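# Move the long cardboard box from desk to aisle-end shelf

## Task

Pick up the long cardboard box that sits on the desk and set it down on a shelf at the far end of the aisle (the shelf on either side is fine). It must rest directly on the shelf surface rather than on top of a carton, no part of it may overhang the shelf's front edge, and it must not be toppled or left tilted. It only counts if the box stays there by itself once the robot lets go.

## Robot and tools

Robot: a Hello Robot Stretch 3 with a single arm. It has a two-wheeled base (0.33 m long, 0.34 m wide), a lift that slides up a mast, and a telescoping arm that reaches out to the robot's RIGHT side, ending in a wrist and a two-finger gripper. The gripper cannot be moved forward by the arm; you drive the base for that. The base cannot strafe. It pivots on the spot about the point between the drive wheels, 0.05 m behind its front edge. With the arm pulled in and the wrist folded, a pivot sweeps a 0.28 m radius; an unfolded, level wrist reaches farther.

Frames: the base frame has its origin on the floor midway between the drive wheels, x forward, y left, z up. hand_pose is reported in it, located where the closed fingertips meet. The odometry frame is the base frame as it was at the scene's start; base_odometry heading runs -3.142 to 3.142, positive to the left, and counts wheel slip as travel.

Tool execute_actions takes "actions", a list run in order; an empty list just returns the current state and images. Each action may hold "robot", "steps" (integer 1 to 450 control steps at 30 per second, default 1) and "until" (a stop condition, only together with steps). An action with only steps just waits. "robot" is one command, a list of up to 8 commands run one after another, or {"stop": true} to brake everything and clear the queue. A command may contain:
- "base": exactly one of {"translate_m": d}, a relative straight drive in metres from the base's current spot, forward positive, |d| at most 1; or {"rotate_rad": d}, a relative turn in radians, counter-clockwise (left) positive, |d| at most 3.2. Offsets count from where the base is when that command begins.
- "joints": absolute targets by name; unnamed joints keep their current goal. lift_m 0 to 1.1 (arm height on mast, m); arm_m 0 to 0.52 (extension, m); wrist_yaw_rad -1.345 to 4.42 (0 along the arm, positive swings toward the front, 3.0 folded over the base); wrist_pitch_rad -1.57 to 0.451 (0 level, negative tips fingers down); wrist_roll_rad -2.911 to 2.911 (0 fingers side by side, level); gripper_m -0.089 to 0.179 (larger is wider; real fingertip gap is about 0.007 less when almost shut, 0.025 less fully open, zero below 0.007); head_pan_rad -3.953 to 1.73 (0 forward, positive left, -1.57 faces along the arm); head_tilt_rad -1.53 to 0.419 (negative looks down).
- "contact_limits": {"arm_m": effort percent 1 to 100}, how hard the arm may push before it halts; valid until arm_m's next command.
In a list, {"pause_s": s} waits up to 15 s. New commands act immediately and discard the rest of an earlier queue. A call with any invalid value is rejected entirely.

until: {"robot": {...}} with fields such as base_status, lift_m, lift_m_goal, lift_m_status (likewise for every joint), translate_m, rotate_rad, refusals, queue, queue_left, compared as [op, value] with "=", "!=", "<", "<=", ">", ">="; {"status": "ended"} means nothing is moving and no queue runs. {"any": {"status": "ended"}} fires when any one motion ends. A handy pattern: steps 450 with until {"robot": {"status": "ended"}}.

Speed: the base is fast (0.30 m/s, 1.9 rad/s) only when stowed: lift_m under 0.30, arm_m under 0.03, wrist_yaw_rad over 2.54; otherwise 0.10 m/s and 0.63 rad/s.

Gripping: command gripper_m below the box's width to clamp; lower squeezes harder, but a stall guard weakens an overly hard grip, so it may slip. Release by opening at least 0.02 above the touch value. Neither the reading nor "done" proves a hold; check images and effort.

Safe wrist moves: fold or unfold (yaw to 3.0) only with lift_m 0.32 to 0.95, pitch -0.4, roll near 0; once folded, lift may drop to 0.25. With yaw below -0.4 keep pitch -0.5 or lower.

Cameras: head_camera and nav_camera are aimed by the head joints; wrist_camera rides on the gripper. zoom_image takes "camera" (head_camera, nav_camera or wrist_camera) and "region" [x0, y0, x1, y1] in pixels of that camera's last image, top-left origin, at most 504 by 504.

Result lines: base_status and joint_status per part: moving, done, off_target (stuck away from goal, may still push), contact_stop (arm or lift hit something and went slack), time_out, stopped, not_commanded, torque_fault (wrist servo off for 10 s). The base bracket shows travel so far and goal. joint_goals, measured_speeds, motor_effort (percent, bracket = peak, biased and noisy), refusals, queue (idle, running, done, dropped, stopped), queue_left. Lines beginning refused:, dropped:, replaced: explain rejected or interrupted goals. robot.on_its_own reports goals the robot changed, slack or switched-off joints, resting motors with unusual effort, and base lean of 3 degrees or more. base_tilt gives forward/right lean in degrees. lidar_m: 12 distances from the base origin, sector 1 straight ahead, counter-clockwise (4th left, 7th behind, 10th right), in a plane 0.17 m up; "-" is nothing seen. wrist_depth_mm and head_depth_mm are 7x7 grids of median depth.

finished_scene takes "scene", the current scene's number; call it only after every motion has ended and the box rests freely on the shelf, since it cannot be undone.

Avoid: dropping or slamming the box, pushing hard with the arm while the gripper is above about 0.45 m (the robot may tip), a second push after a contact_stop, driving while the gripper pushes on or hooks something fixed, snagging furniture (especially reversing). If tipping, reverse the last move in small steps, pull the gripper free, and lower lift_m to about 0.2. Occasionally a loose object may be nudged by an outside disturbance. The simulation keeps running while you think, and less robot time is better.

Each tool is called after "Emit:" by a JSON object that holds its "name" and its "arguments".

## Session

Emit:
{"name": "execute_actions", "arguments": {"actions": []}}

Scene clock: 0.00 s.
robot.base_odometry: x=+0.000 y=+0.000 heading=+0.000 (m, m, rad; robot's odometry frame)
robot.turned_by_wheels: +0.000 (rad since the last result)
robot.turned_by_imu: +0.000 (rad since the last result)
robot.base_tilt: forward=-1.6 right=-0.2 (deg)
robot.lidar_m: 2.45 1.92 1.88 1.63 1.52 1.54 0.69 0.64 1.14 0.93 2.26 2.28
robot.head_depth_mm: 1907 2445 2501 2504 2535 2567 1977 / 1907 2689 2790 2820 2907 2755 1991 / 1801 2924 2987 3005 2997 2929 2017 / 1639 2681 2745 2742 2774 2719 2020 / 1854 2483 2555 2541 2564 2537 2047 / 1847 2345 2354 2354 2347 2328 2054 / 1837 2184 2170 2180 2166 1767 1903
robot.base_status: not_commanded
robot.joint_positions: lift_m=+0.418 arm_m=+0.000 wrist_yaw_rad=+3.011 wrist_pitch_rad=-0.386 wrist_roll_rad=+0.012 gripper_m=+0.037 head_pan_rad=+0.008 head_tilt_rad=-0.003
robot.joint_goals: lift_m=+0.418 arm_m=+0.000 wrist_yaw_rad=+3.011 wrist_pitch_rad=-0.386 wrist_roll_rad=+0.012 gripper_m=+0.037 head_pan_rad=+0.008 head_tilt_rad=-0.003
robot.joint_status: lift_m=not_commanded arm_m=not_commanded wrist_yaw_rad=not_commanded wrist_pitch_rad=not_commanded wrist_roll_rad=not_commanded gripper_m=not_commanded head_pan_rad=not_commanded head_tilt_rad=not_commanded
robot.measured_speeds: translate_m=+0.000 rotate_rad=+0.000 lift_m=+0.000 arm_m=+0.000 wrist_yaw_rad=+0.000 wrist_pitch_rad=+0.000 wrist_roll_rad=+0.000 head_pan_rad=+0.000 head_tilt_rad=+0.000
robot: refusals=0 queue=idle queue_left=0
robot.motor_effort: left_wheel=+0 right_wheel=-1 lift_m=+36 arm_m=+0 wrist_yaw_rad=+0 wrist_pitch_rad=+6 wrist_roll_rad=+0 gripper_m=-1 head_pan_rad=-1 head_tilt_rad=+2 (%)
robot.hand_pose: x=+0.0084 y=+0.0817 z=+0.4374 quat_wxyz=(+0.182, +0.705, +0.089, +0.680) (m; robot's base frame)
robot.wrist_depth_mm: - - - - - - - / - - - - - - - / - - - - - - - / - - - - - 964 956 / 863 849 866 822 821 783 759 / 710 695 - 671 - 654 649 / 597 594 - 576 569 560 553
pictures: head_camera (sideways: a quarter turn clockwise sets it upright), nav_camera (sideways: a quarter turn counterclockwise sets it upright), wrist_camera
Images, in order (width x height): head_camera 896x504, nav_camera 672x504, wrist_camera 644x364.

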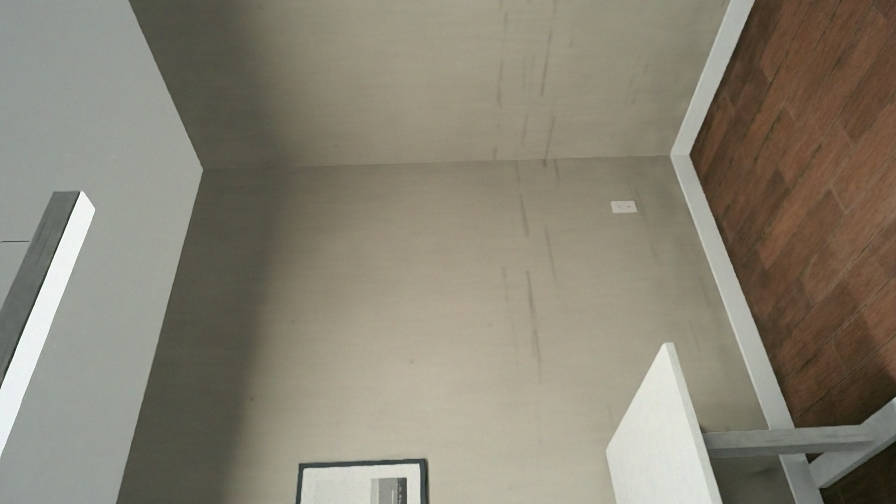

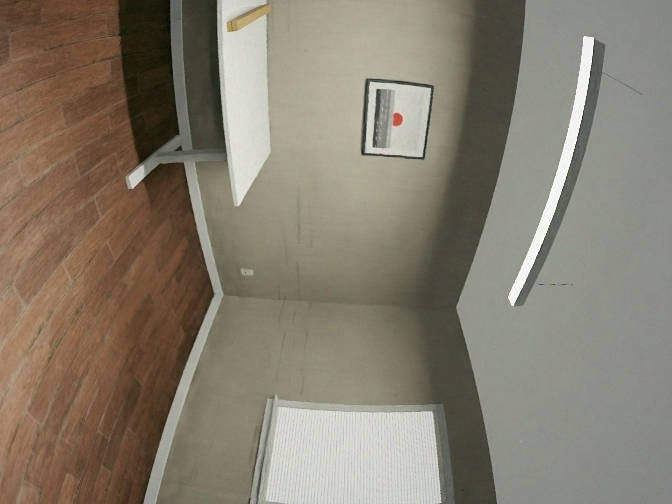

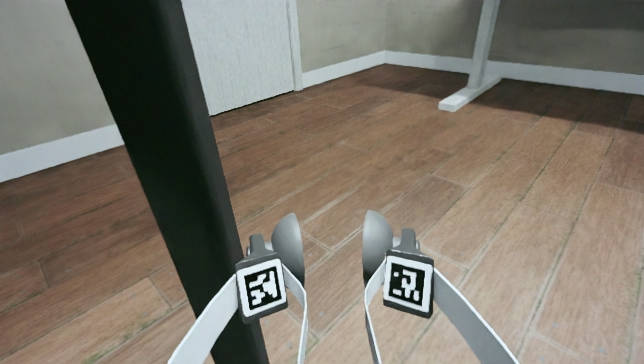

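The desk is on the left this time. I'll raise the lift now, while there's open space around the robot, and look left.

Emit:
{"name": "execute_actions", "arguments": {"actions": [{"robot":{"joints":{"lift_m":0.9,"head_pan_rad":1.2,"head_tilt_rad":-0.5}},"steps":450,"until":{"robot":{"status":"ended"}}}]}}

Scene clock: 8.43 s.
robot.base_odometry: x=+0.000 y=+0.000 heading=+0.000 (m, m, rad; robot's odometry frame)
robot.turned_by_wheels: +0.000 (rad since the last result)
robot.turned_by_imu: +0.000 (rad since the last result)
robot.base_tilt: forward=-1.5 right=-0.2 (deg)
robot.lidar_m: 2.45 1.91 1.88 1.63 1.52 1.54 0.69 0.64 1.14 0.93 2.25 2.28
robot.head_depth_mm: 1853 1993 1754 2342 1898 1505 1236 / 1954 2119 1927 2305 1895 1508 1246 / 2057 2240 2404 2553 1910 1502 1247 / 2175 2400 2636 2629 1911 1509 1258 / 2167 2352 2504 2493 1924 1521 1261 / 1888 1996 2144 2279 1937 1539 1264 / 1678 1752 1858 1964 1942 1552 1264
robot.base_status: not_commanded
robot.joint_positions: lift_m=+0.900 arm_m=+0.000 wrist_yaw_rad=+3.011 wrist_pitch_rad=-0.387 wrist_roll_rad=+0.012 gripper_m=+0.037 head_pan_rad=+1.193 head_tilt_rad=-0.493
robot.joint_goals: lift_m=+0.900 arm_m=+0.000 wrist_yaw_rad=+3.011 wrist_pitch_rad=-0.387 wrist_roll_rad=+0.012 gripper_m=+0.037 head_pan_rad=+1.200 head_tilt_rad=-0.500
robot.joint_status: lift_m=done arm_m=not_commanded wrist_yaw_rad=not_commanded wrist_pitch_rad=not_commanded wrist_roll_rad=not_commanded gripper_m=not_commanded head_pan_rad=done head_tilt_rad=done
robot.measured_speeds: translate_m=+0.000 rotate_rad=+0.000 lift_m=+0.000 arm_m=+0.000 wrist_yaw_rad=+0.000 wrist_pitch_rad=+0.000 wrist_roll_rad=+0.000 head_pan_rad=+0.000 head_tilt_rad=+0.000
robot: refusals=0 queue=done queue_left=0
robot.motor_effort: left_wheel=+0(0) right_wheel=-1(0) lift_m=+43(47) arm_m=+0(0) wrist_yaw_rad=+0(0) wrist_pitch_rad=+6(6) wrist_roll_rad=+0(0) gripper_m=-1(0) head_pan_rad=+3(33) head_tilt_rad=-4(42) (%)
robot.hand_pose: x=+0.0084 y=+0.0817 z=+0.9195 quat_wxyz=(+0.182, +0.705, +0.090, +0.680) (m; robot's base frame)
robot.wrist_depth_mm: - - - - - - - / - - - - - - - / - - - - - - - / - - - - - - - / - - - - - - - / - - - - - - - / - - - - - - -
pictures: head_camera (sideways: a quarter turn clockwise sets it upright), nav_camera (sideways: a quarter turn counterclockwise sets it upright), wrist_camera
Images, in order (width x height): head_camera 896x504, nav_camera 672x504, wrist_camera 644x364.

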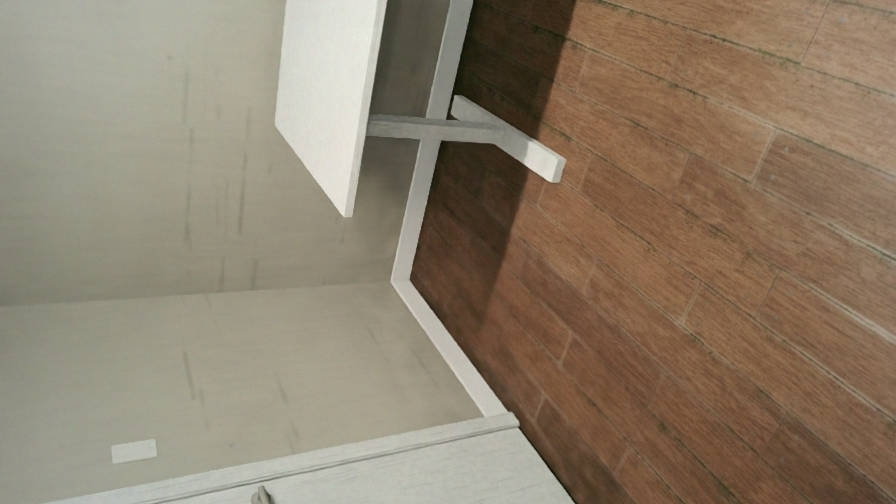

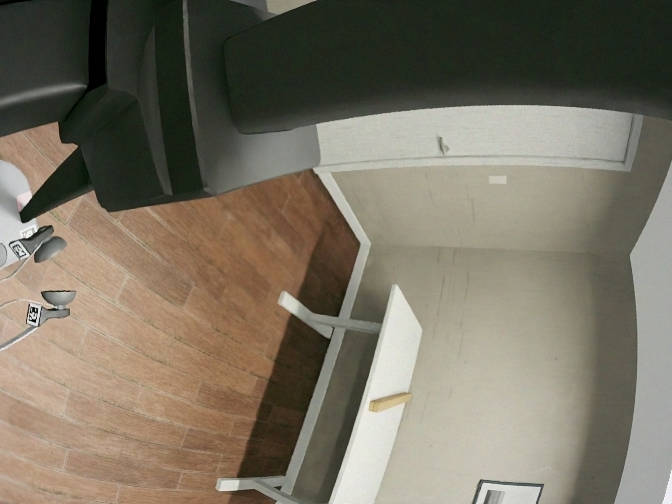

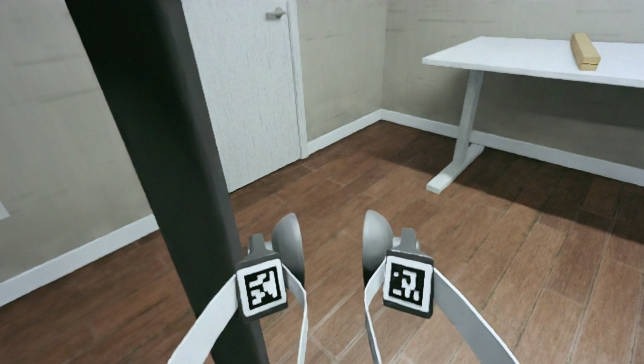

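Emit:
{"name": "execute_actions", "arguments": {"actions": [{"robot":{"joints":{"head_pan_rad":0.75,"head_tilt_rad":-0.4}},"steps":450,"until":{"robot":{"status":"ended"}}}]}}

Scene clock: 12.90 s.
robot.base_odometry: x=+0.000 y=+0.000 heading=+0.000 (m, m, rad; robot's odometry frame)
robot.turned_by_wheels: +0.000 (rad since the last result)
robot.turned_by_imu: +0.000 (rad since the last result)
robot.base_tilt: forward=-1.6 right=-0.2 (deg)
robot.lidar_m: 2.46 1.92 1.88 1.62 1.52 1.54 0.69 0.64 1.14 0.93 2.26 2.27
robot.head_depth_mm: 1841 1993 2098 2364 2041 1587 1310 / 1848 2030 2122 2371 2090 1615 1308 / 1870 2046 2135 2405 2117 1625 1313 / 1906 2066 2184 2447 2138 1628 1323 / 1896 2070 2202 2487 2156 1644 1329 / 1915 2093 2218 2005 2114 1654 1323 / 1938 2111 2299 2521 2160 1653 1336
robot.base_status: not_commanded
robot.joint_positions: lift_m=+0.900 arm_m=+0.000 wrist_yaw_rad=+3.011 wrist_pitch_rad=-0.387 wrist_roll_rad=+0.012 gripper_m=+0.037 head_pan_rad=+0.757 head_tilt_rad=-0.409
robot.joint_goals: lift_m=+0.900 arm_m=+0.000 wrist_yaw_rad=+3.011 wrist_pitch_rad=-0.387 wrist_roll_rad=+0.012 gripper_m=+0.037 head_pan_rad=+0.750 head_tilt_rad=-0.400
robot.joint_status: lift_m=done arm_m=not_commanded wrist_yaw_rad=not_commanded wrist_pitch_rad=not_commanded wrist_roll_rad=not_commanded gripper_m=not_commanded head_pan_rad=done head_tilt_rad=done
robot.measured_speeds: translate_m=+0.000 rotate_rad=+0.000 lift_m=+0.000 arm_m=+0.000 wrist_yaw_rad=+0.000 wrist_pitch_rad=+0.000 wrist_roll_rad=+0.000 head_pan_rad=+0.000 head_tilt_rad=+0.000
robot: refusals=0 queue=done queue_left=0
robot.motor_effort: left_wheel=+0(0) right_wheel=+0(0) lift_m=+43(43) arm_m=+0(0) wrist_yaw_rad=+0(0) wrist_pitch_rad=+6(6) wrist_roll_rad=+0(0) gripper_m=+0(1) head_pan_rad=-4(26) head_tilt_rad=+6(21) (%)
robot.hand_pose: x=+0.0084 y=+0.0817 z=+0.9195 quat_wxyz=(+0.182, +0.705, +0.090, +0.680) (m; robot's base frame)
robot.wrist_depth_mm: - - - - - - - / - - - - - - - / - - - - - - - / - - - - - - - / - - - - - - - / - - - - - - - / - - - - - - -
pictures: head_camera (sideways: a quarter turn clockwise sets it upright), nav_camera (sideways: a quarter turn counterclockwise sets it upright), wrist_camera
Images, in order (width x height): head_camera 896x504, nav_camera 672x504, wrist_camera 644x364.

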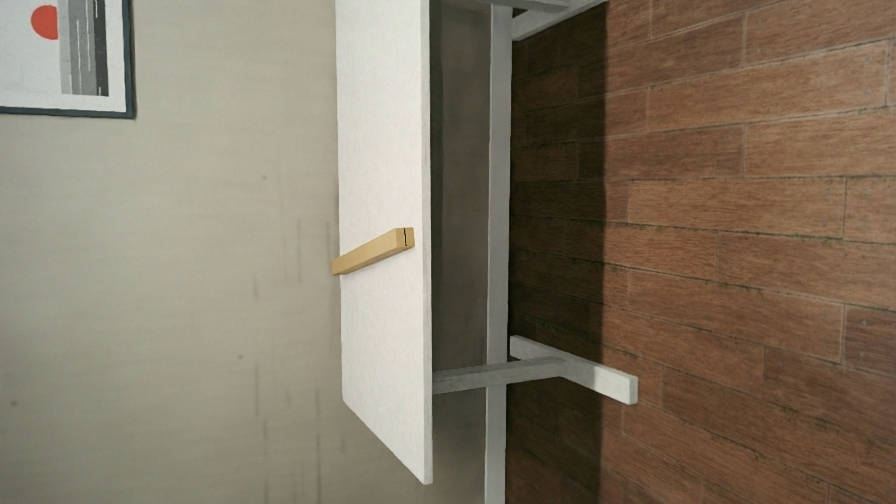

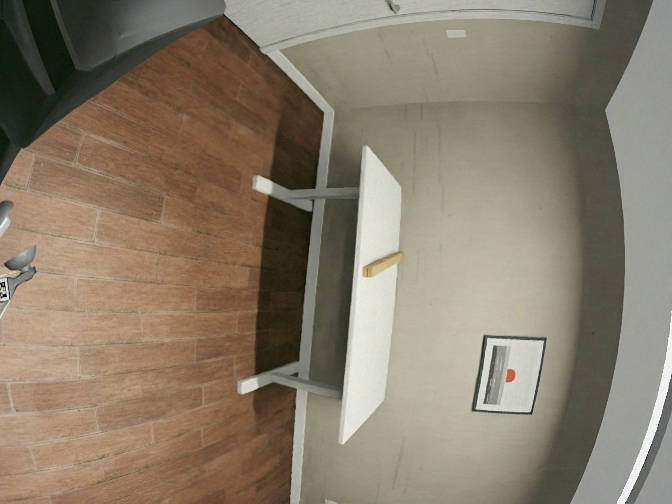

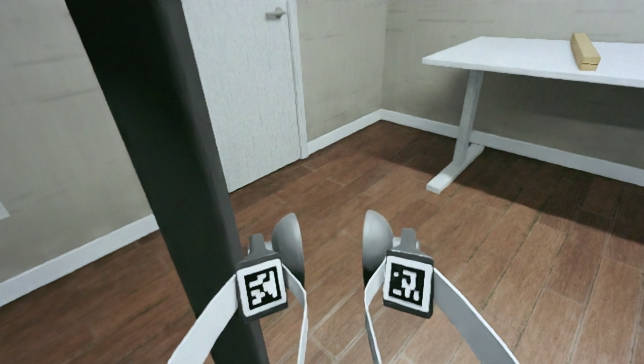

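Emit:
{"name": "execute_actions", "arguments": {"actions": [{"robot":[{"base":{"rotate_rad":0.75},"joints":{"wrist_yaw_rad":0.0,"wrist_pitch_rad":-0.4,"lift_m":0.95}},{"base":{"translate_m":1.0},"joints":{"wrist_pitch_rad":-1.4,"lift_m":1.0,"gripper_m":0.12}},{"base":{"translate_m":0.18}},{"base":{"rotate_rad":1.57},"joints":{"head_pan_rad":-1.57,"head_tilt_rad":-0.9}}],"steps":450,"until":{"robot":{"status":"ended"}}},{"steps":450,"until":{"robot":{"status":"ended"}}}]}}

Scene clock: 39.80 s.
robot.base_odometry: x=+0.863 y=+0.804 heading=+2.320 (m, m, rad; robot's odometry frame)
robot.turned_by_wheels: +2.320 (rad since the last result)
robot.turned_by_imu: +2.304 (rad since the last result)
robot.base_tilt: forward=-1.6 right=-0.2 (deg)
robot.lidar_m: 1.38 1.48 2.20 1.82 1.99 2.41 2.37 0.97 1.11 1.09 0.77 1.43
robot.head_depth_mm: 927 1020 - - - 1193 1088 / 943 1041 - - - - 1117 / 950 1038 - - - - 1122 / 951 1034 788 692 623 1206 1105 / 957 1043 843 710 625 1205 1096 / 967 1052 849 714 626 1227 1103 / 975 1059 852 717 629 1210 1097
robot.base_status: done (rotate_rad +1.5699 of +1.5700)
robot.joint_positions: lift_m=+1.000 arm_m=+0.000 wrist_yaw_rad=+0.002 wrist_pitch_rad=-1.397 wrist_roll_rad=+0.012 gripper_m=+0.120 head_pan_rad=-1.563 head_tilt_rad=-0.889
robot.joint_goals: lift_m=+1.000 arm_m=+0.000 wrist_yaw_rad=+0.000 wrist_pitch_rad=-1.400 wrist_roll_rad=+0.012 gripper_m=+0.120 head_pan_rad=-1.570 head_tilt_rad=-0.900
robot.joint_status: lift_m=done arm_m=not_commanded wrist_yaw_rad=done wrist_pitch_rad=done wrist_roll_rad=not_commanded gripper_m=done head_pan_rad=done head_tilt_rad=done
robot.measured_speeds: translate_m=+0.000 rotate_rad=+0.000 lift_m=+0.000 arm_m=+0.000 wrist_yaw_rad=+0.000 wrist_pitch_rad=+0.000 wrist_roll_rad=+0.000 head_pan_rad=+0.000 head_tilt_rad=+0.000
robot: refusals=0 queue=done queue_left=0
robot.motor_effort: left_wheel=-2(8) right_wheel=+1(4) lift_m=+42(45) arm_m=+0(0) wrist_yaw_rad=-1(6) wrist_pitch_rad=-1(5) wrist_roll_rad=+0(0) gripper_m=+0(80) head_pan_rad=-4(33) head_tilt_rad=-6(43) (%)
robot.hand_pose: x=-0.0216 y=-0.1652 z=+0.8819 quat_wxyz=(+0.539, +0.453, -0.544, -0.457) (m; robot's base frame)
robot.wrist_depth_mm: 328 325 324 278 320 317 317 / 328 328 324 322 322 317 318 / - - - - - - - / - - - - - - - / - - - - - - - / - - - - - - - / - - - - - - -
pictures: head_camera (sideways: a quarter turn clockwise sets it upright), nav_camera (sideways: a quarter turn counterclockwise sets it upright), wrist_camera
Images, in order (width x height): head_camera 896x504, nav_camera 672x504, wrist_camera 644x364.

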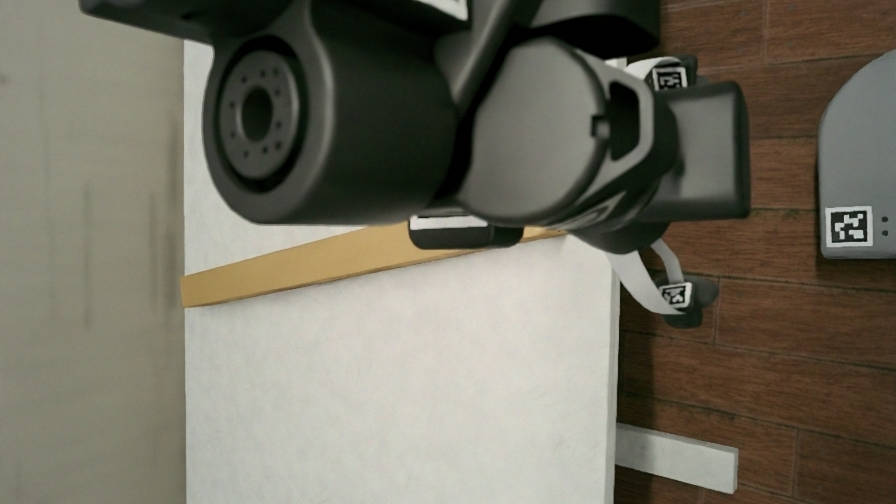

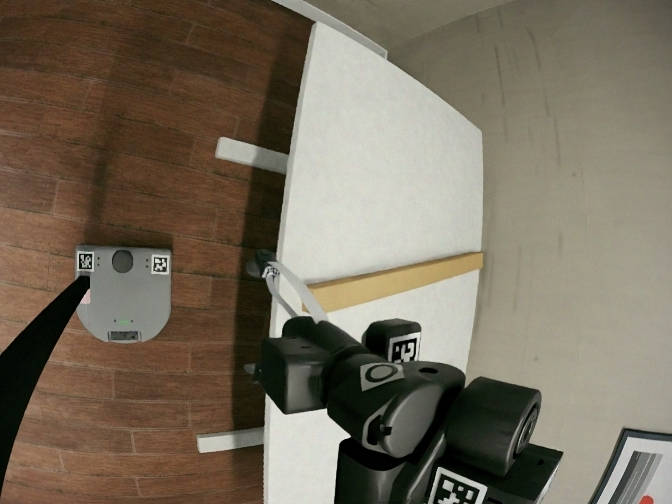

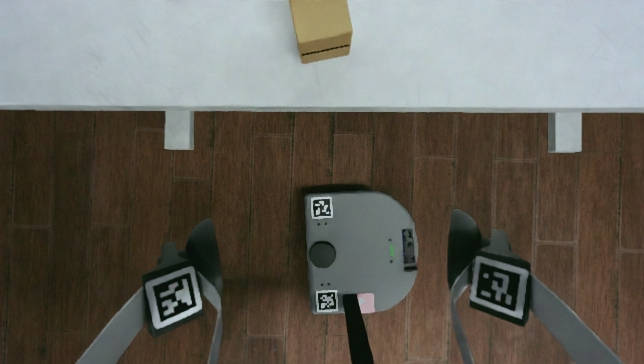

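Emit:
{"name": "execute_actions", "arguments": {"actions": [{"robot":{"base":{"translate_m":0.05},"joints":{"arm_m":0.5,"wrist_yaw_rad":0.2}},"steps":450,"until":{"robot":{"status":"ended"}}}]}}

Scene clock: 49.80 s.
robot.base_odometry: x=+0.829 y=+0.841 heading=+2.320 (m, m, rad; robot's odometry frame)
robot.turned_by_wheels: +0.000 (rad since the last result)
robot.turned_by_imu: +0.000 (rad since the last result)
robot.base_tilt: forward=-1.6 right=-0.2 (deg)
robot.lidar_m: 1.33 1.42 2.12 1.81 2.10 2.46 2.42 1.01 1.11 1.09 0.74 1.37
robot.head_depth_mm: 958 1016 829 698 616 1217 1087 / 944 1020 829 701 608 1218 1121 / 951 1035 837 656 597 1226 1122 / 959 1014 805 708 623 1224 1111 / 963 1047 844 712 625 1228 1093 / 968 1053 850 713 628 1231 1102 / 982 1056 852 716 642 1230 1101
robot.base_status: done (translate_m +0.0500 of +0.0500)
robot.joint_positions: lift_m=+1.000 arm_m=+0.500 wrist_yaw_rad=+0.198 wrist_pitch_rad=-1.398 wrist_roll_rad=+0.012 gripper_m=+0.120 head_pan_rad=-1.563 head_tilt_rad=-0.889
robot.joint_goals: lift_m=+1.000 arm_m=+0.500 wrist_yaw_rad=+0.200 wrist_pitch_rad=-1.400 wrist_roll_rad=+0.012 gripper_m=+0.120 head_pan_rad=-1.570 head_tilt_rad=-0.900
robot.joint_status: lift_m=done arm_m=done wrist_yaw_rad=done wrist_pitch_rad=done wrist_roll_rad=not_commanded gripper_m=done head_pan_rad=done head_tilt_rad=done
robot.measured_speeds: translate_m=+0.000 rotate_rad=+0.000 lift_m=+0.000 arm_m=+0.000 wrist_yaw_rad=+0.000 wrist_pitch_rad=+0.000 wrist_roll_rad=+0.000 head_pan_rad=+0.000 head_tilt_rad=+0.000
robot: refusals=0 queue=done queue_left=0
robot.motor_effort: left_wheel=-2(4) right_wheel=+1(3) lift_m=+42(42) arm_m=+2(1) wrist_yaw_rad=+1(2) wrist_pitch_rad=-1(1) wrist_roll_rad=+0(0) gripper_m=+0(1) head_pan_rad=-3(3) head_tilt_rad=-5(7) (%)
robot.hand_pose: x=-0.0176 y=-0.6647 z=+0.8819 quat_wxyz=(+0.581, +0.504, -0.497, -0.403) (m; robot's base frame)
robot.wrist_depth_mm: 326 326 323 271 322 318 316 / 327 325 322 271 317 318 316 / 326 326 321 270 317 315 317 / 326 326 324 271 319 316 315 / 324 323 321 272 318 315 314 / 326 322 323 270 320 - 316 / 324 324 323 270 319 316 314
pictures: head_camera (sideways: a quarter turn clockwise sets it upright), nav_camera (sideways: a quarter turn counterclockwise sets it upright), wrist_camera
Images, in order (width x height): head_camera 896x504, nav_camera 672x504, wrist_camera 644x364.

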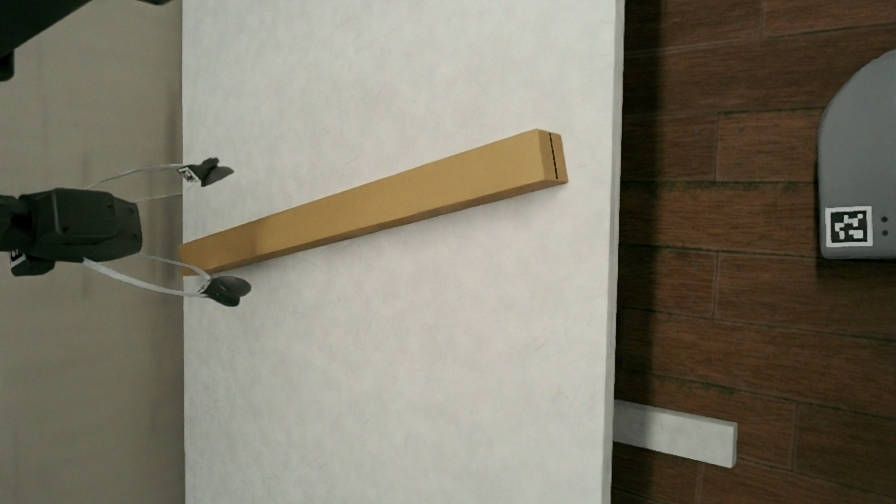

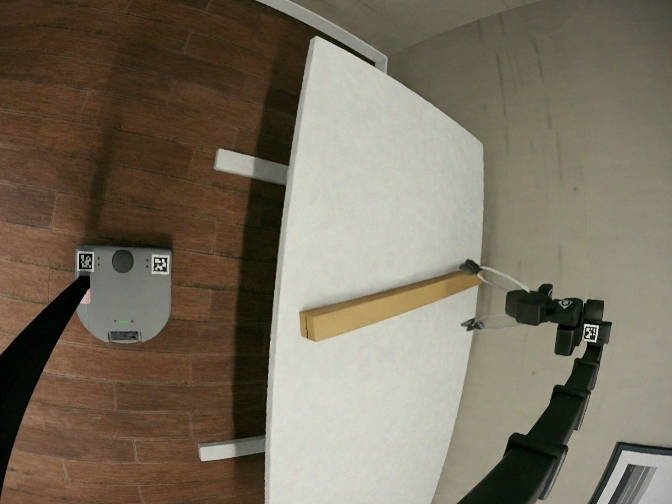

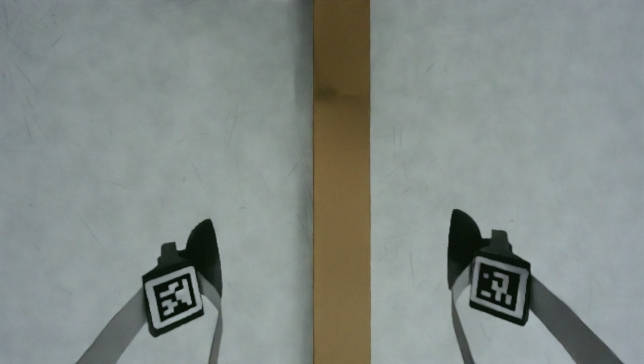

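Emit:
{"name": "execute_actions", "arguments": {"actions": [{"robot":{"joints":{"lift_m":0.868}},"steps":450,"until":{"robot":{"status":"ended"}}}]}}

Scene clock: 56.33 s.
robot.base_odometry: x=+0.829 y=+0.841 heading=+2.320 (m, m, rad; robot's odometry frame)
robot.turned_by_wheels: +0.000 (rad since the last result)
robot.turned_by_imu: +0.000 (rad since the last result)
robot.base_tilt: forward=-1.5 right=-0.1 (deg)
robot.lidar_m: 1.33 1.42 2.13 1.81 2.10 2.46 2.42 1.01 1.12 1.09 0.74 1.38
robot.head_depth_mm: 934 1020 - - 615 1216 1082 / 902 997 810 700 609 1216 1116 / - 994 813 657 598 1222 1119 / 935 1007 798 708 622 1223 1109 / 966 1049 846 710 625 1223 1094 / 969 1053 851 712 627 1231 1099 / 976 1057 853 717 642 1223 1105
robot.base_status: done (translate_m +0.0500 of +0.0500)
robot.joint_positions: lift_m=+0.868 arm_m=+0.500 wrist_yaw_rad=+0.198 wrist_pitch_rad=-1.398 wrist_roll_rad=+0.012 gripper_m=+0.120 head_pan_rad=-1.563 head_tilt_rad=-0.889
robot.joint_goals: lift_m=+0.868 arm_m=+0.500 wrist_yaw_rad=+0.200 wrist_pitch_rad=-1.400 wrist_roll_rad=+0.012 gripper_m=+0.120 head_pan_rad=-1.570 head_tilt_rad=-0.900
robot.joint_status: lift_m=done arm_m=done wrist_yaw_rad=done wrist_pitch_rad=done wrist_roll_rad=not_commanded gripper_m=done head_pan_rad=done head_tilt_rad=done
robot.measured_speeds: translate_m=+0.000 rotate_rad=+0.000 lift_m=+0.000 arm_m=+0.000 wrist_yaw_rad=+0.000 wrist_pitch_rad=+0.000 wrist_roll_rad=+0.000 head_pan_rad=+0.000 head_tilt_rad=+0.000
robot: refusals=0 queue=done queue_left=0
robot.motor_effort: left_wheel=-2(2) right_wheel=+0(1) lift_m=+27(42) arm_m=+3(3) wrist_yaw_rad=+1(2) wrist_pitch_rad=-1(1) wrist_roll_rad=+0(0) gripper_m=+0(0) head_pan_rad=-3(2) head_tilt_rad=-8(7) (%)
robot.hand_pose: x=-0.0176 y=-0.6647 z=+0.7504 quat_wxyz=(+0.581, +0.504, -0.497, -0.403) (m; robot's base frame)
robot.wrist_depth_mm: 193 192 191 140 189 189 187 / 193 192 191 140 189 188 187 / 192 192 191 140 188 188 187 / 192 192 191 140 188 188 186 / 192 191 190 139 164 188 186 / 192 192 189 139 163 - 186 / 193 191 190 139 188 187 186
pictures: head_camera (sideways: a quarter turn clockwise sets it upright), nav_camera (sideways: a quarter turn counterclockwise sets it upright), wrist_camera
Images, in order (width x height): head_camera 896x504, nav_camera 672x504, wrist_camera 644x364.

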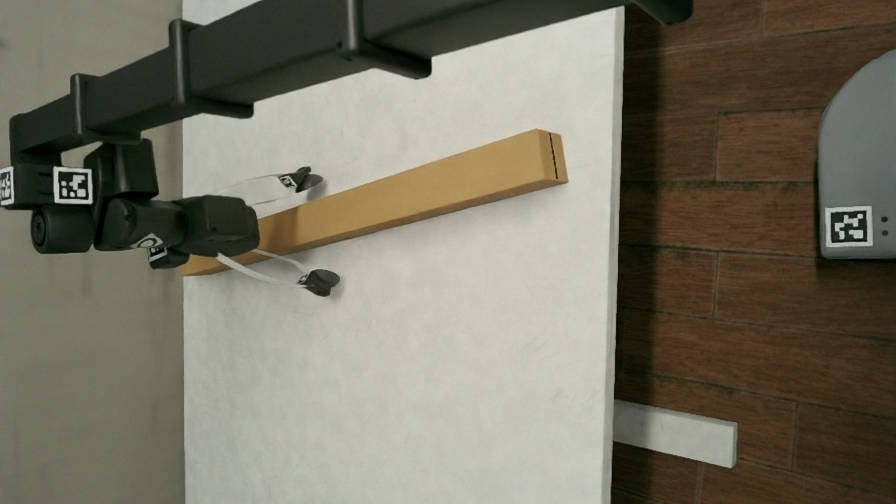

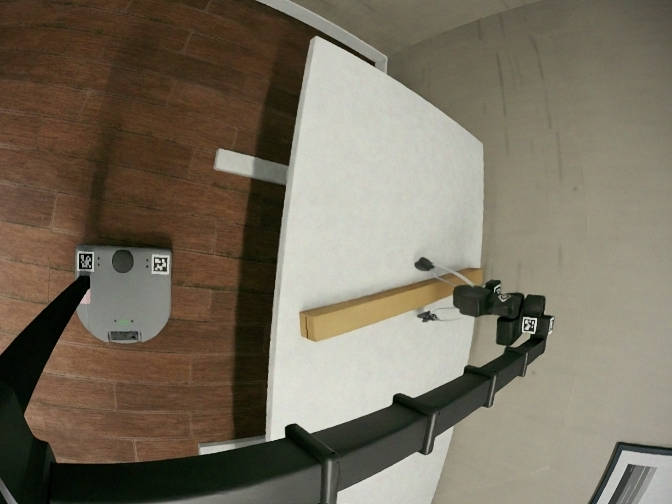

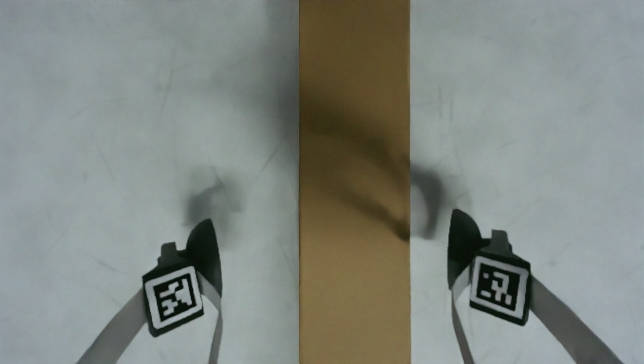

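Emit:
{"name": "execute_actions", "arguments": {"actions": [{"robot":[{"base":{"translate_m":-0.02},"joints":{"arm_m":0.45}},{"joints":{"gripper_m":0.0}},{"joints":{"lift_m":1.0}}],"steps":450,"until":{"robot":{"status":"ended"}}}]}}

Scene clock: 65.30 s.
robot.base_odometry: x=+0.843 y=+0.826 heading=+2.320 (m, m, rad; robot's odometry frame)
robot.turned_by_wheels: +0.000 (rad since the last result)
robot.turned_by_imu: +0.000 (rad since the last result)
robot.base_tilt: forward=-1.6 right=-0.1 (deg)
robot.lidar_m: 1.35 1.45 2.16 1.81 2.00 2.43 2.40 0.99 1.11 1.09 0.75 1.40
robot.head_depth_mm: 955 1016 830 700 614 1217 1081 / 947 1020 830 688 618 1217 1119 / 963 1025 575 502 620 1220 1129 / 909 706 795 711 622 1230 1110 / 957 1050 845 711 626 1229 1096 / 968 1049 847 713 627 1236 1097 / 981 1055 855 716 631 1217 1103
robot.base_status: done (translate_m -0.0200 of -0.0200)
robot.joint_positions: lift_m=+1.000 arm_m=+0.450 wrist_yaw_rad=+0.198 wrist_pitch_rad=-1.399 wrist_roll_rad=+0.012 gripper_m=+0.001 head_pan_rad=-1.563 head_tilt_rad=-0.889
robot.joint_goals: lift_m=+1.000 arm_m=+0.450 wrist_yaw_rad=+0.200 wrist_pitch_rad=-1.400 wrist_roll_rad=+0.012 gripper_m=+0.000 head_pan_rad=-1.570 head_tilt_rad=-0.900
robot.joint_status: lift_m=done arm_m=done wrist_yaw_rad=done wrist_pitch_rad=done wrist_roll_rad=not_commanded gripper_m=done head_pan_rad=done head_tilt_rad=done
robot.measured_speeds: translate_m=+0.000 rotate_rad=+0.000 lift_m=+0.000 arm_m=+0.000 wrist_yaw_rad=+0.000 wrist_pitch_rad=+0.000 wrist_roll_rad=+0.000 head_pan_rad=+0.000 head_tilt_rad=+0.000
robot: refusals=0 queue=done queue_left=0
robot.motor_effort: left_wheel=-1(7) right_wheel=+1(2) lift_m=+43(46) arm_m=-2(2) wrist_yaw_rad=+1(1) wrist_pitch_rad=+0(1) wrist_roll_rad=+0(0) gripper_m=-17(92) head_pan_rad=-2(3) head_tilt_rad=-7(7) (%)
robot.hand_pose: x=-0.0177 y=-0.6149 z=+0.8818 quat_wxyz=(+0.581, +0.504, -0.496, -0.403) (m; robot's base frame)
robot.wrist_depth_mm: 326 326 320 137 318 318 316 / 326 327 323 137 320 316 315 / 326 326 321 137 318 318 312 / 327 324 322 136 317 317 316 / 325 324 320 136 317 315 315 / 324 323 - 136 135 317 314 / 325 324 321 135 318 316 315
pictures: head_camera (sideways: a quarter turn clockwise sets it upright), nav_camera (sideways: a quarter turn counterclockwise sets it upright), wrist_camera
Images, in order (width x height): head_camera 896x504, nav_camera 672x504, wrist_camera 644x364.

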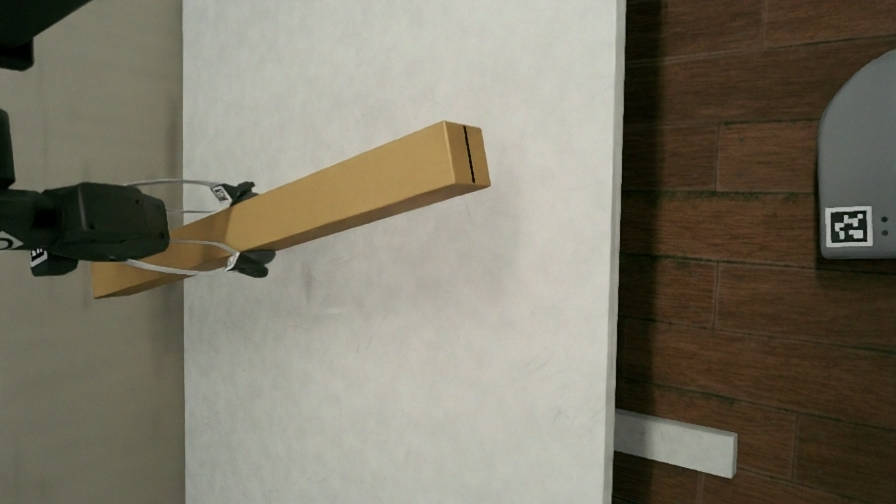

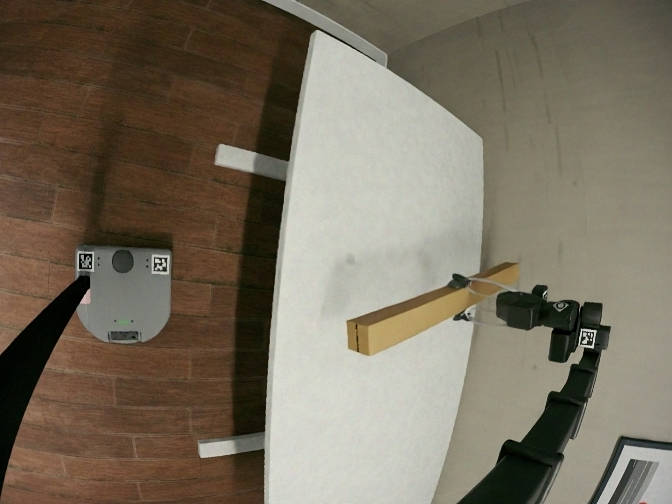

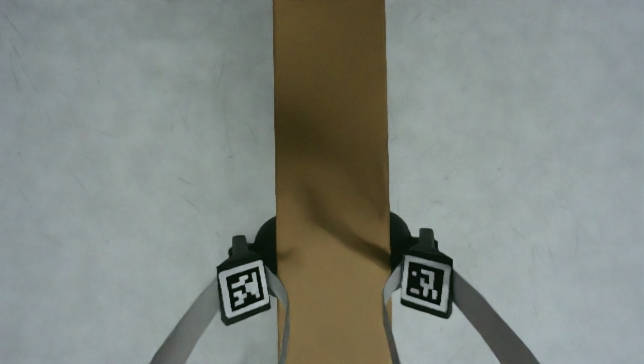

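The box is held and hanging level, so this grip is near its centre. I'll stow it alongside the base and turn to find the aisle.

Emit:
{"name": "execute_actions", "arguments": {"actions": [{"robot":[{"joints":{"arm_m":0.0,"wrist_yaw_rad":0.0,"wrist_roll_rad":1.57,"head_pan_rad":0.0,"head_tilt_rad":-0.3}},{"base":{"rotate_rad":1.4}}],"steps":450,"until":{"robot":{"status":"ended"}}}]}}

Scene clock: 77.37 s.
robot.base_odometry: x=+0.843 y=+0.826 heading=-2.563 (m, m, rad; robot's odometry frame)
robot.turned_by_wheels: +1.400 (rad since the last result)
robot.turned_by_imu: +1.388 (rad since the last result)
robot.base_tilt: forward=-1.6 right=-0.2 (deg)
robot.lidar_m: 1.81 1.99 2.55 2.40 1.00 0.99 1.09 0.75 1.44 1.35 1.38 1.80
robot.head_depth_mm: 2859 2966 3036 3118 2441 1775 1400 / 3208 3416 3620 3703 2426 1790 1411 / 3204 3379 3579 3716 2471 1805 1415 / 1543 1640 1756 1875 2002 1825 1431 / 1533 1606 1715 1833 1972 1836 1421 / 1516 1627 3383 3634 2538 1823 1426 / 3030 3242 3395 3263 2559 1847 1438
robot.base_status: done (rotate_rad +1.3999 of +1.4000)
robot.joint_positions: lift_m=+1.000 arm_m=+0.000 wrist_yaw_rad=+0.002 wrist_pitch_rad=-1.399 wrist_roll_rad=+1.563 gripper_m=+0.001 head_pan_rad=-0.007 head_tilt_rad=-0.310
robot.joint_goals: lift_m=+1.000 arm_m=+0.000 wrist_yaw_rad=+0.000 wrist_pitch_rad=-1.400 wrist_roll_rad=+1.570 gripper_m=+0.000 head_pan_rad=+0.000 head_tilt_rad=-0.300
robot.joint_status: lift_m=done arm_m=done wrist_yaw_rad=done wrist_pitch_rad=done wrist_roll_rad=done gripper_m=done head_pan_rad=done head_tilt_rad=done
robot.measured_speeds: translate_m=+0.000 rotate_rad=+0.000 lift_m=+0.000 arm_m=+0.000 wrist_yaw_rad=+0.000 wrist_pitch_rad=+0.000 wrist_roll_rad=+0.000 head_pan_rad=+0.000 head_tilt_rad=+0.000
robot: refusals=0 queue=done queue_left=0
robot.motor_effort: left_wheel=-2(6) right_wheel=+1(4) lift_m=+43(43) arm_m=-2(2) wrist_yaw_rad=-1(0) wrist_pitch_rad=+0(0) wrist_roll_rad=+2(4) gripper_m=-16(17) head_pan_rad=+2(31) head_tilt_rad=+6(46) (%)
robot.hand_pose: x=-0.0215 y=-0.1650 z=+0.8818 quat_wxyz=(+0.004, +0.003, -0.765, -0.644) (m; robot's base frame)
robot.wrist_depth_mm: - - - 137 937 890 847 / - - - 137 924 906 881 / - - - 136 136 927 902 / - - - 137 988 949 918 / - - - 136 - 968 933 / - - - 136 135 - 946 / - - - 135 - - 974
pictures: head_camera (sideways: a quarter turn clockwise sets it upright), nav_camera (sideways: a quarter turn counterclockwise sets it upright), wrist_camera
Images, in order (width x height): head_camera 896x504, nav_camera 672x504, wrist_camera 644x364.

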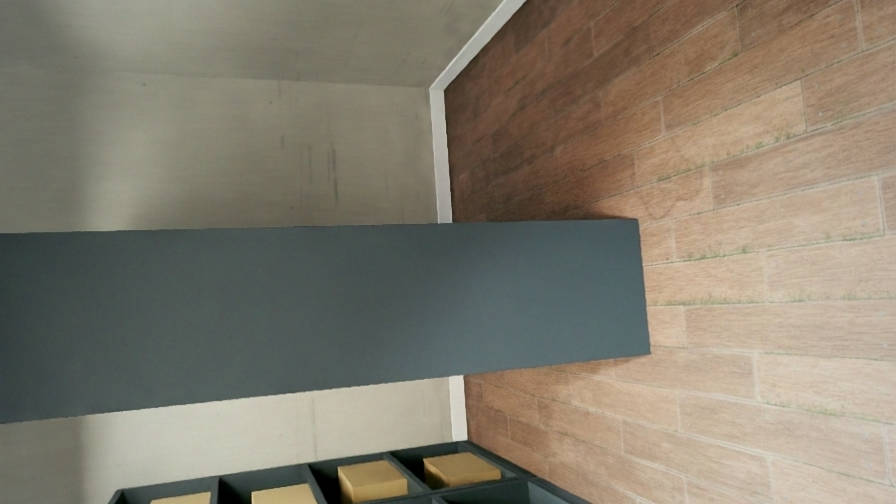

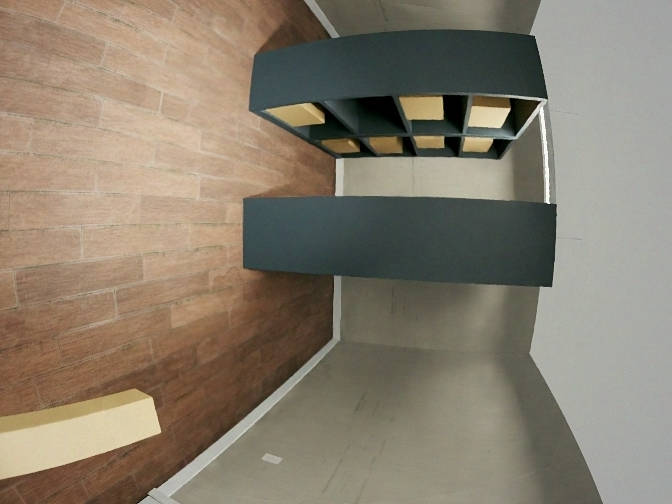

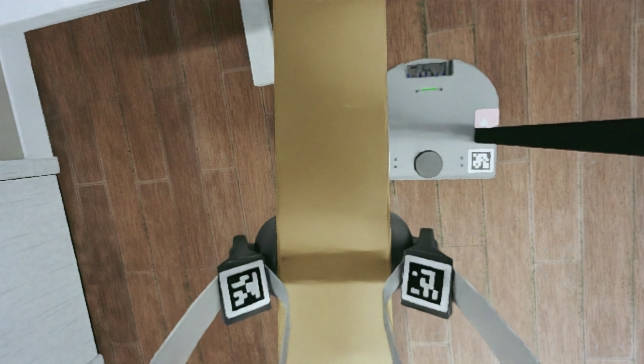

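Emit:
{"name": "execute_actions", "arguments": {"actions": [{"robot":[{"base":{"rotate_rad":0.41}},{"base":{"translate_m":1.0},"joints":{"lift_m":0.75,"head_tilt_rad":-0.5}},{"base":{"translate_m":0.4}},{"base":{"rotate_rad":-0.24}}],"steps":450,"until":{"robot":{"status":"ended"}}},{"steps":450,"until":{"robot":{"status":"ended"}}}]}}

Scene clock: 107.57 s.
robot.base_odometry: x=+0.073 y=-0.343 heading=-2.393 (m, m, rad; robot's odometry frame)
robot.turned_by_wheels: +0.170 (rad since the last result)
robot.turned_by_imu: +0.172 (rad since the last result)
robot.base_tilt: forward=-1.5 right=-0.2 (deg)
robot.lidar_m: 1.41 0.61 0.76 1.95 2.08 2.01 2.00 2.14 1.85 1.82 0.63 0.54
robot.head_depth_mm: 1086 1195 1104 1065 965 951 1003 / 1880 2010 2028 1565 1679 1458 1220 / 1940 2135 2349 2467 1912 1521 1246 / 1966 2148 2385 2549 1913 1511 1252 / 1933 2083 2020 2043 1782 1527 1256 / 1188 1277 1393 1487 1307 1261 1190 / 1132 909 909 1504 1150 935 894
robot.base_status: done (rotate_rad -0.2399 of -0.2400)
robot.joint_positions: lift_m=+0.750 arm_m=+0.000 wrist_yaw_rad=+0.002 wrist_pitch_rad=-1.399 wrist_roll_rad=+1.563 gripper_m=+0.001 head_pan_rad=-0.007 head_tilt_rad=-0.494
robot.joint_goals: lift_m=+0.750 arm_m=+0.000 wrist_yaw_rad=+0.000 wrist_pitch_rad=-1.400 wrist_roll_rad=+1.570 gripper_m=+0.000 head_pan_rad=+0.000 head_tilt_rad=-0.500
robot.joint_status: lift_m=done arm_m=done wrist_yaw_rad=done wrist_pitch_rad=done wrist_roll_rad=done gripper_m=done head_pan_rad=done head_tilt_rad=done
robot.measured_speeds: translate_m=+0.000 rotate_rad=+0.000 lift_m=+0.000 arm_m=+0.000 wrist_yaw_rad=+0.000 wrist_pitch_rad=+0.000 wrist_roll_rad=+0.000 head_pan_rad=+0.000 head_tilt_rad=+0.000
robot: refusals=0 queue=done queue_left=0
robot.motor_effort: left_wheel=+2(6) right_wheel=-2(5) lift_m=+28(44) arm_m=-2(2) wrist_yaw_rad=-1(1) wrist_pitch_rad=+0(0) wrist_roll_rad=+2(2) gripper_m=-17(17) head_pan_rad=+2(3) head_tilt_rad=-3(27) (%)
robot.hand_pose: x=-0.0215 y=-0.1650 z=+0.6323 quat_wxyz=(+0.004, +0.003, -0.765, -0.644) (m; robot's base frame)
robot.wrist_depth_mm: 871 814 771 137 710 674 655 / 890 849 801 137 - - 663 / 919 854 820 137 136 - 673 / 933 889 843 136 136 - 694 / 954 924 862 136 765 738 707 / - 937 911 135 135 758 730 / - 959 826 135 812 779 752
pictures: head_camera (sideways: a quarter turn clockwise sets it upright), nav_camera (sideways: a quarter turn counterclockwise sets it upright), wrist_camera
Images, in order (width x height): head_camera 896x504, nav_camera 672x504, wrist_camera 644x364.

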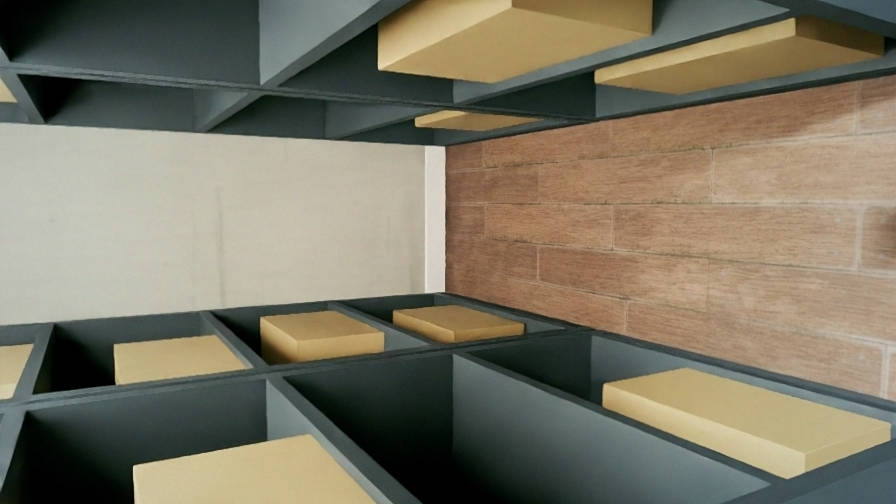

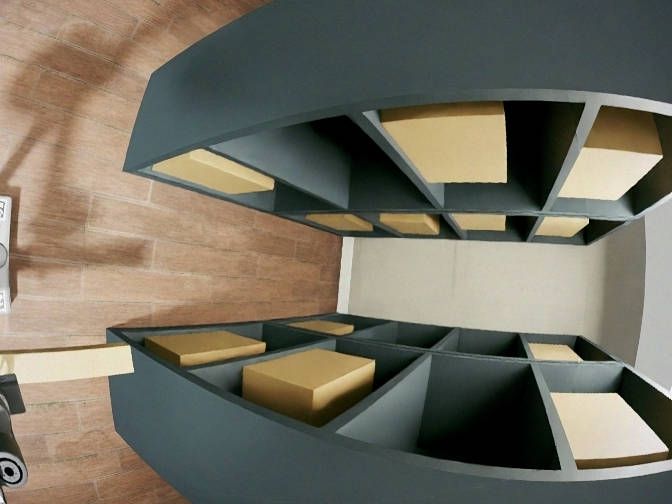

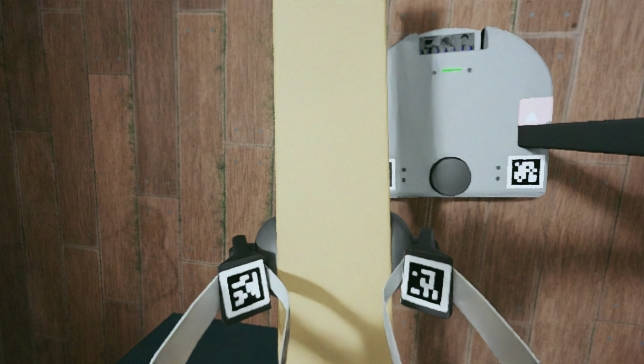

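Emit:
{"name": "execute_actions", "arguments": {"actions": [{"robot":[{"base":{"translate_m":0.9}}],"steps":450,"until":{"robot":{"status":"ended"}}}]}}

Scene clock: 121.83 s.
robot.base_odometry: x=-0.587 y=-0.955 heading=-2.394 (m, m, rad; robot's odometry frame)
robot.turned_by_wheels: +0.000 (rad since the last result)
robot.turned_by_imu: +0.003 (rad since the last result)
robot.base_tilt: forward=-1.7 right=-0.2 (deg)
robot.lidar_m: 0.90 0.55 0.31 0.31 0.33 0.47 2.88 0.50 0.35 0.34 0.37 0.57
robot.head_depth_mm: 1156 1250 1378 1461 1283 1271 1176 / 1177 1279 1423 1593 1731 1502 1242 / 1184 1308 1429 1608 1762 1507 1251 / 1191 1314 1435 1615 1792 1512 1257 / 1191 1296 1438 1557 1695 1420 1251 / 1166 1223 984 1067 1088 994 935 / 1168 713 715 711 670 697 735
robot.base_status: done (translate_m +0.9000 of +0.9000)
robot.joint_positions: lift_m=+0.750 arm_m=+0.000 wrist_yaw_rad=+0.002 wrist_pitch_rad=-1.399 wrist_roll_rad=+1.563 gripper_m=+0.001 head_pan_rad=-0.007 head_tilt_rad=-0.494
robot.joint_goals: lift_m=+0.750 arm_m=+0.000 wrist_yaw_rad=+0.000 wrist_pitch_rad=-1.400 wrist_roll_rad=+1.570 gripper_m=+0.000 head_pan_rad=+0.000 head_tilt_rad=-0.500
robot.joint_status: lift_m=done arm_m=done wrist_yaw_rad=done wrist_pitch_rad=done wrist_roll_rad=done gripper_m=done head_pan_rad=done head_tilt_rad=done
robot.measured_speeds: translate_m=+0.000 rotate_rad=+0.000 lift_m=+0.000 arm_m=+0.000 wrist_yaw_rad=+0.000 wrist_pitch_rad=+0.000 wrist_roll_rad=+0.000 head_pan_rad=+0.000 head_tilt_rad=+0.000
robot: refusals=0 queue=done queue_left=0
robot.motor_effort: left_wheel=+1(8) right_wheel=-2(5) lift_m=+28(28) arm_m=-1(2) wrist_yaw_rad=-1(1) wrist_pitch_rad=+0(0) wrist_roll_rad=+2(2) gripper_m=-17(17) head_pan_rad=+2(1) head_tilt_rad=-2(3) (%)
robot.hand_pose: x=-0.0215 y=-0.1650 z=+0.6323 quat_wxyz=(+0.004, +0.003, -0.765, -0.644) (m; robot's base frame)
robot.wrist_depth_mm: 194 259 447 137 701 666 641 / 197 259 458 137 - - 632 / 200 264 466 136 136 - 660 / 202 270 480 136 136 - 625 / 205 273 492 136 761 737 635 / 208 279 494 136 135 763 654 / 210 269 786 135 804 765 673
pictures: head_camera (sideways: a quarter turn clockwise sets it upright), nav_camera (sideways: a quarter turn counterclockwise sets it upright), wrist_camera
Images, in order (width x height): head_camera 896x504, nav_camera 672x504, wrist_camera 644x364.

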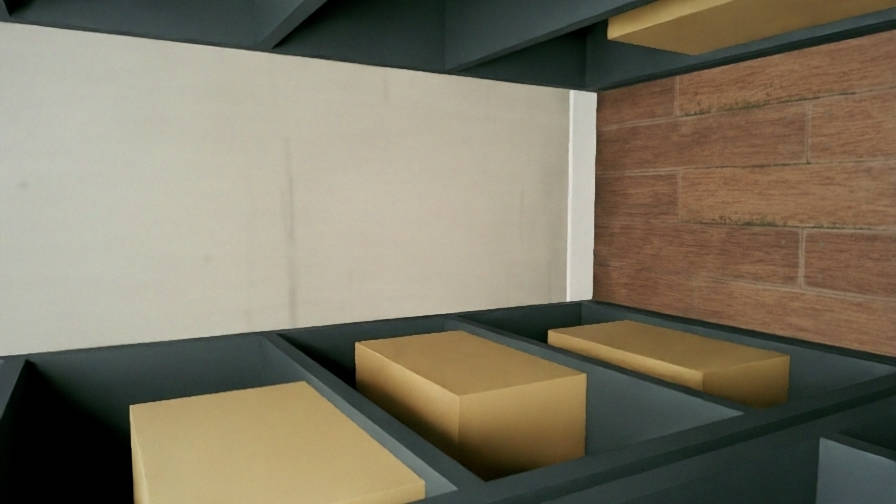

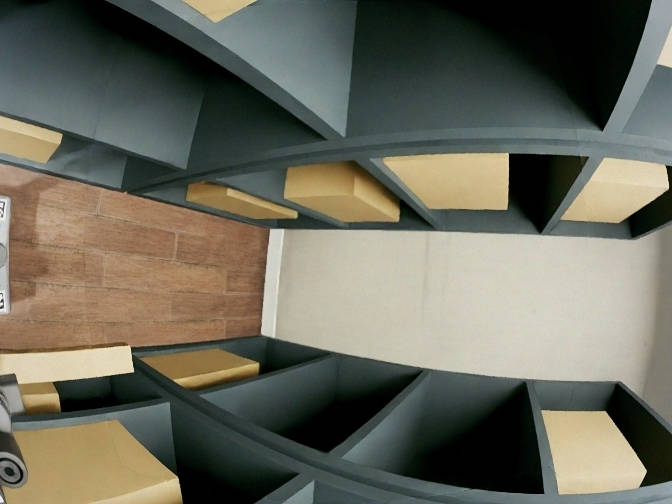

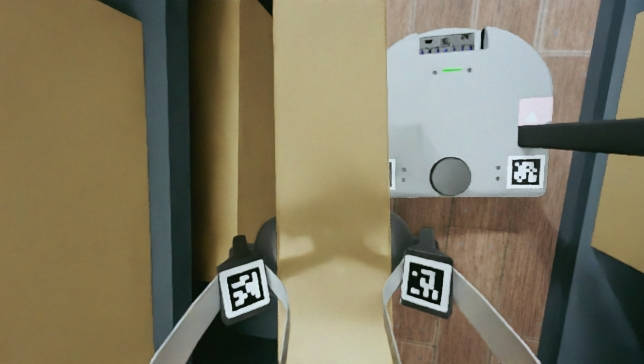

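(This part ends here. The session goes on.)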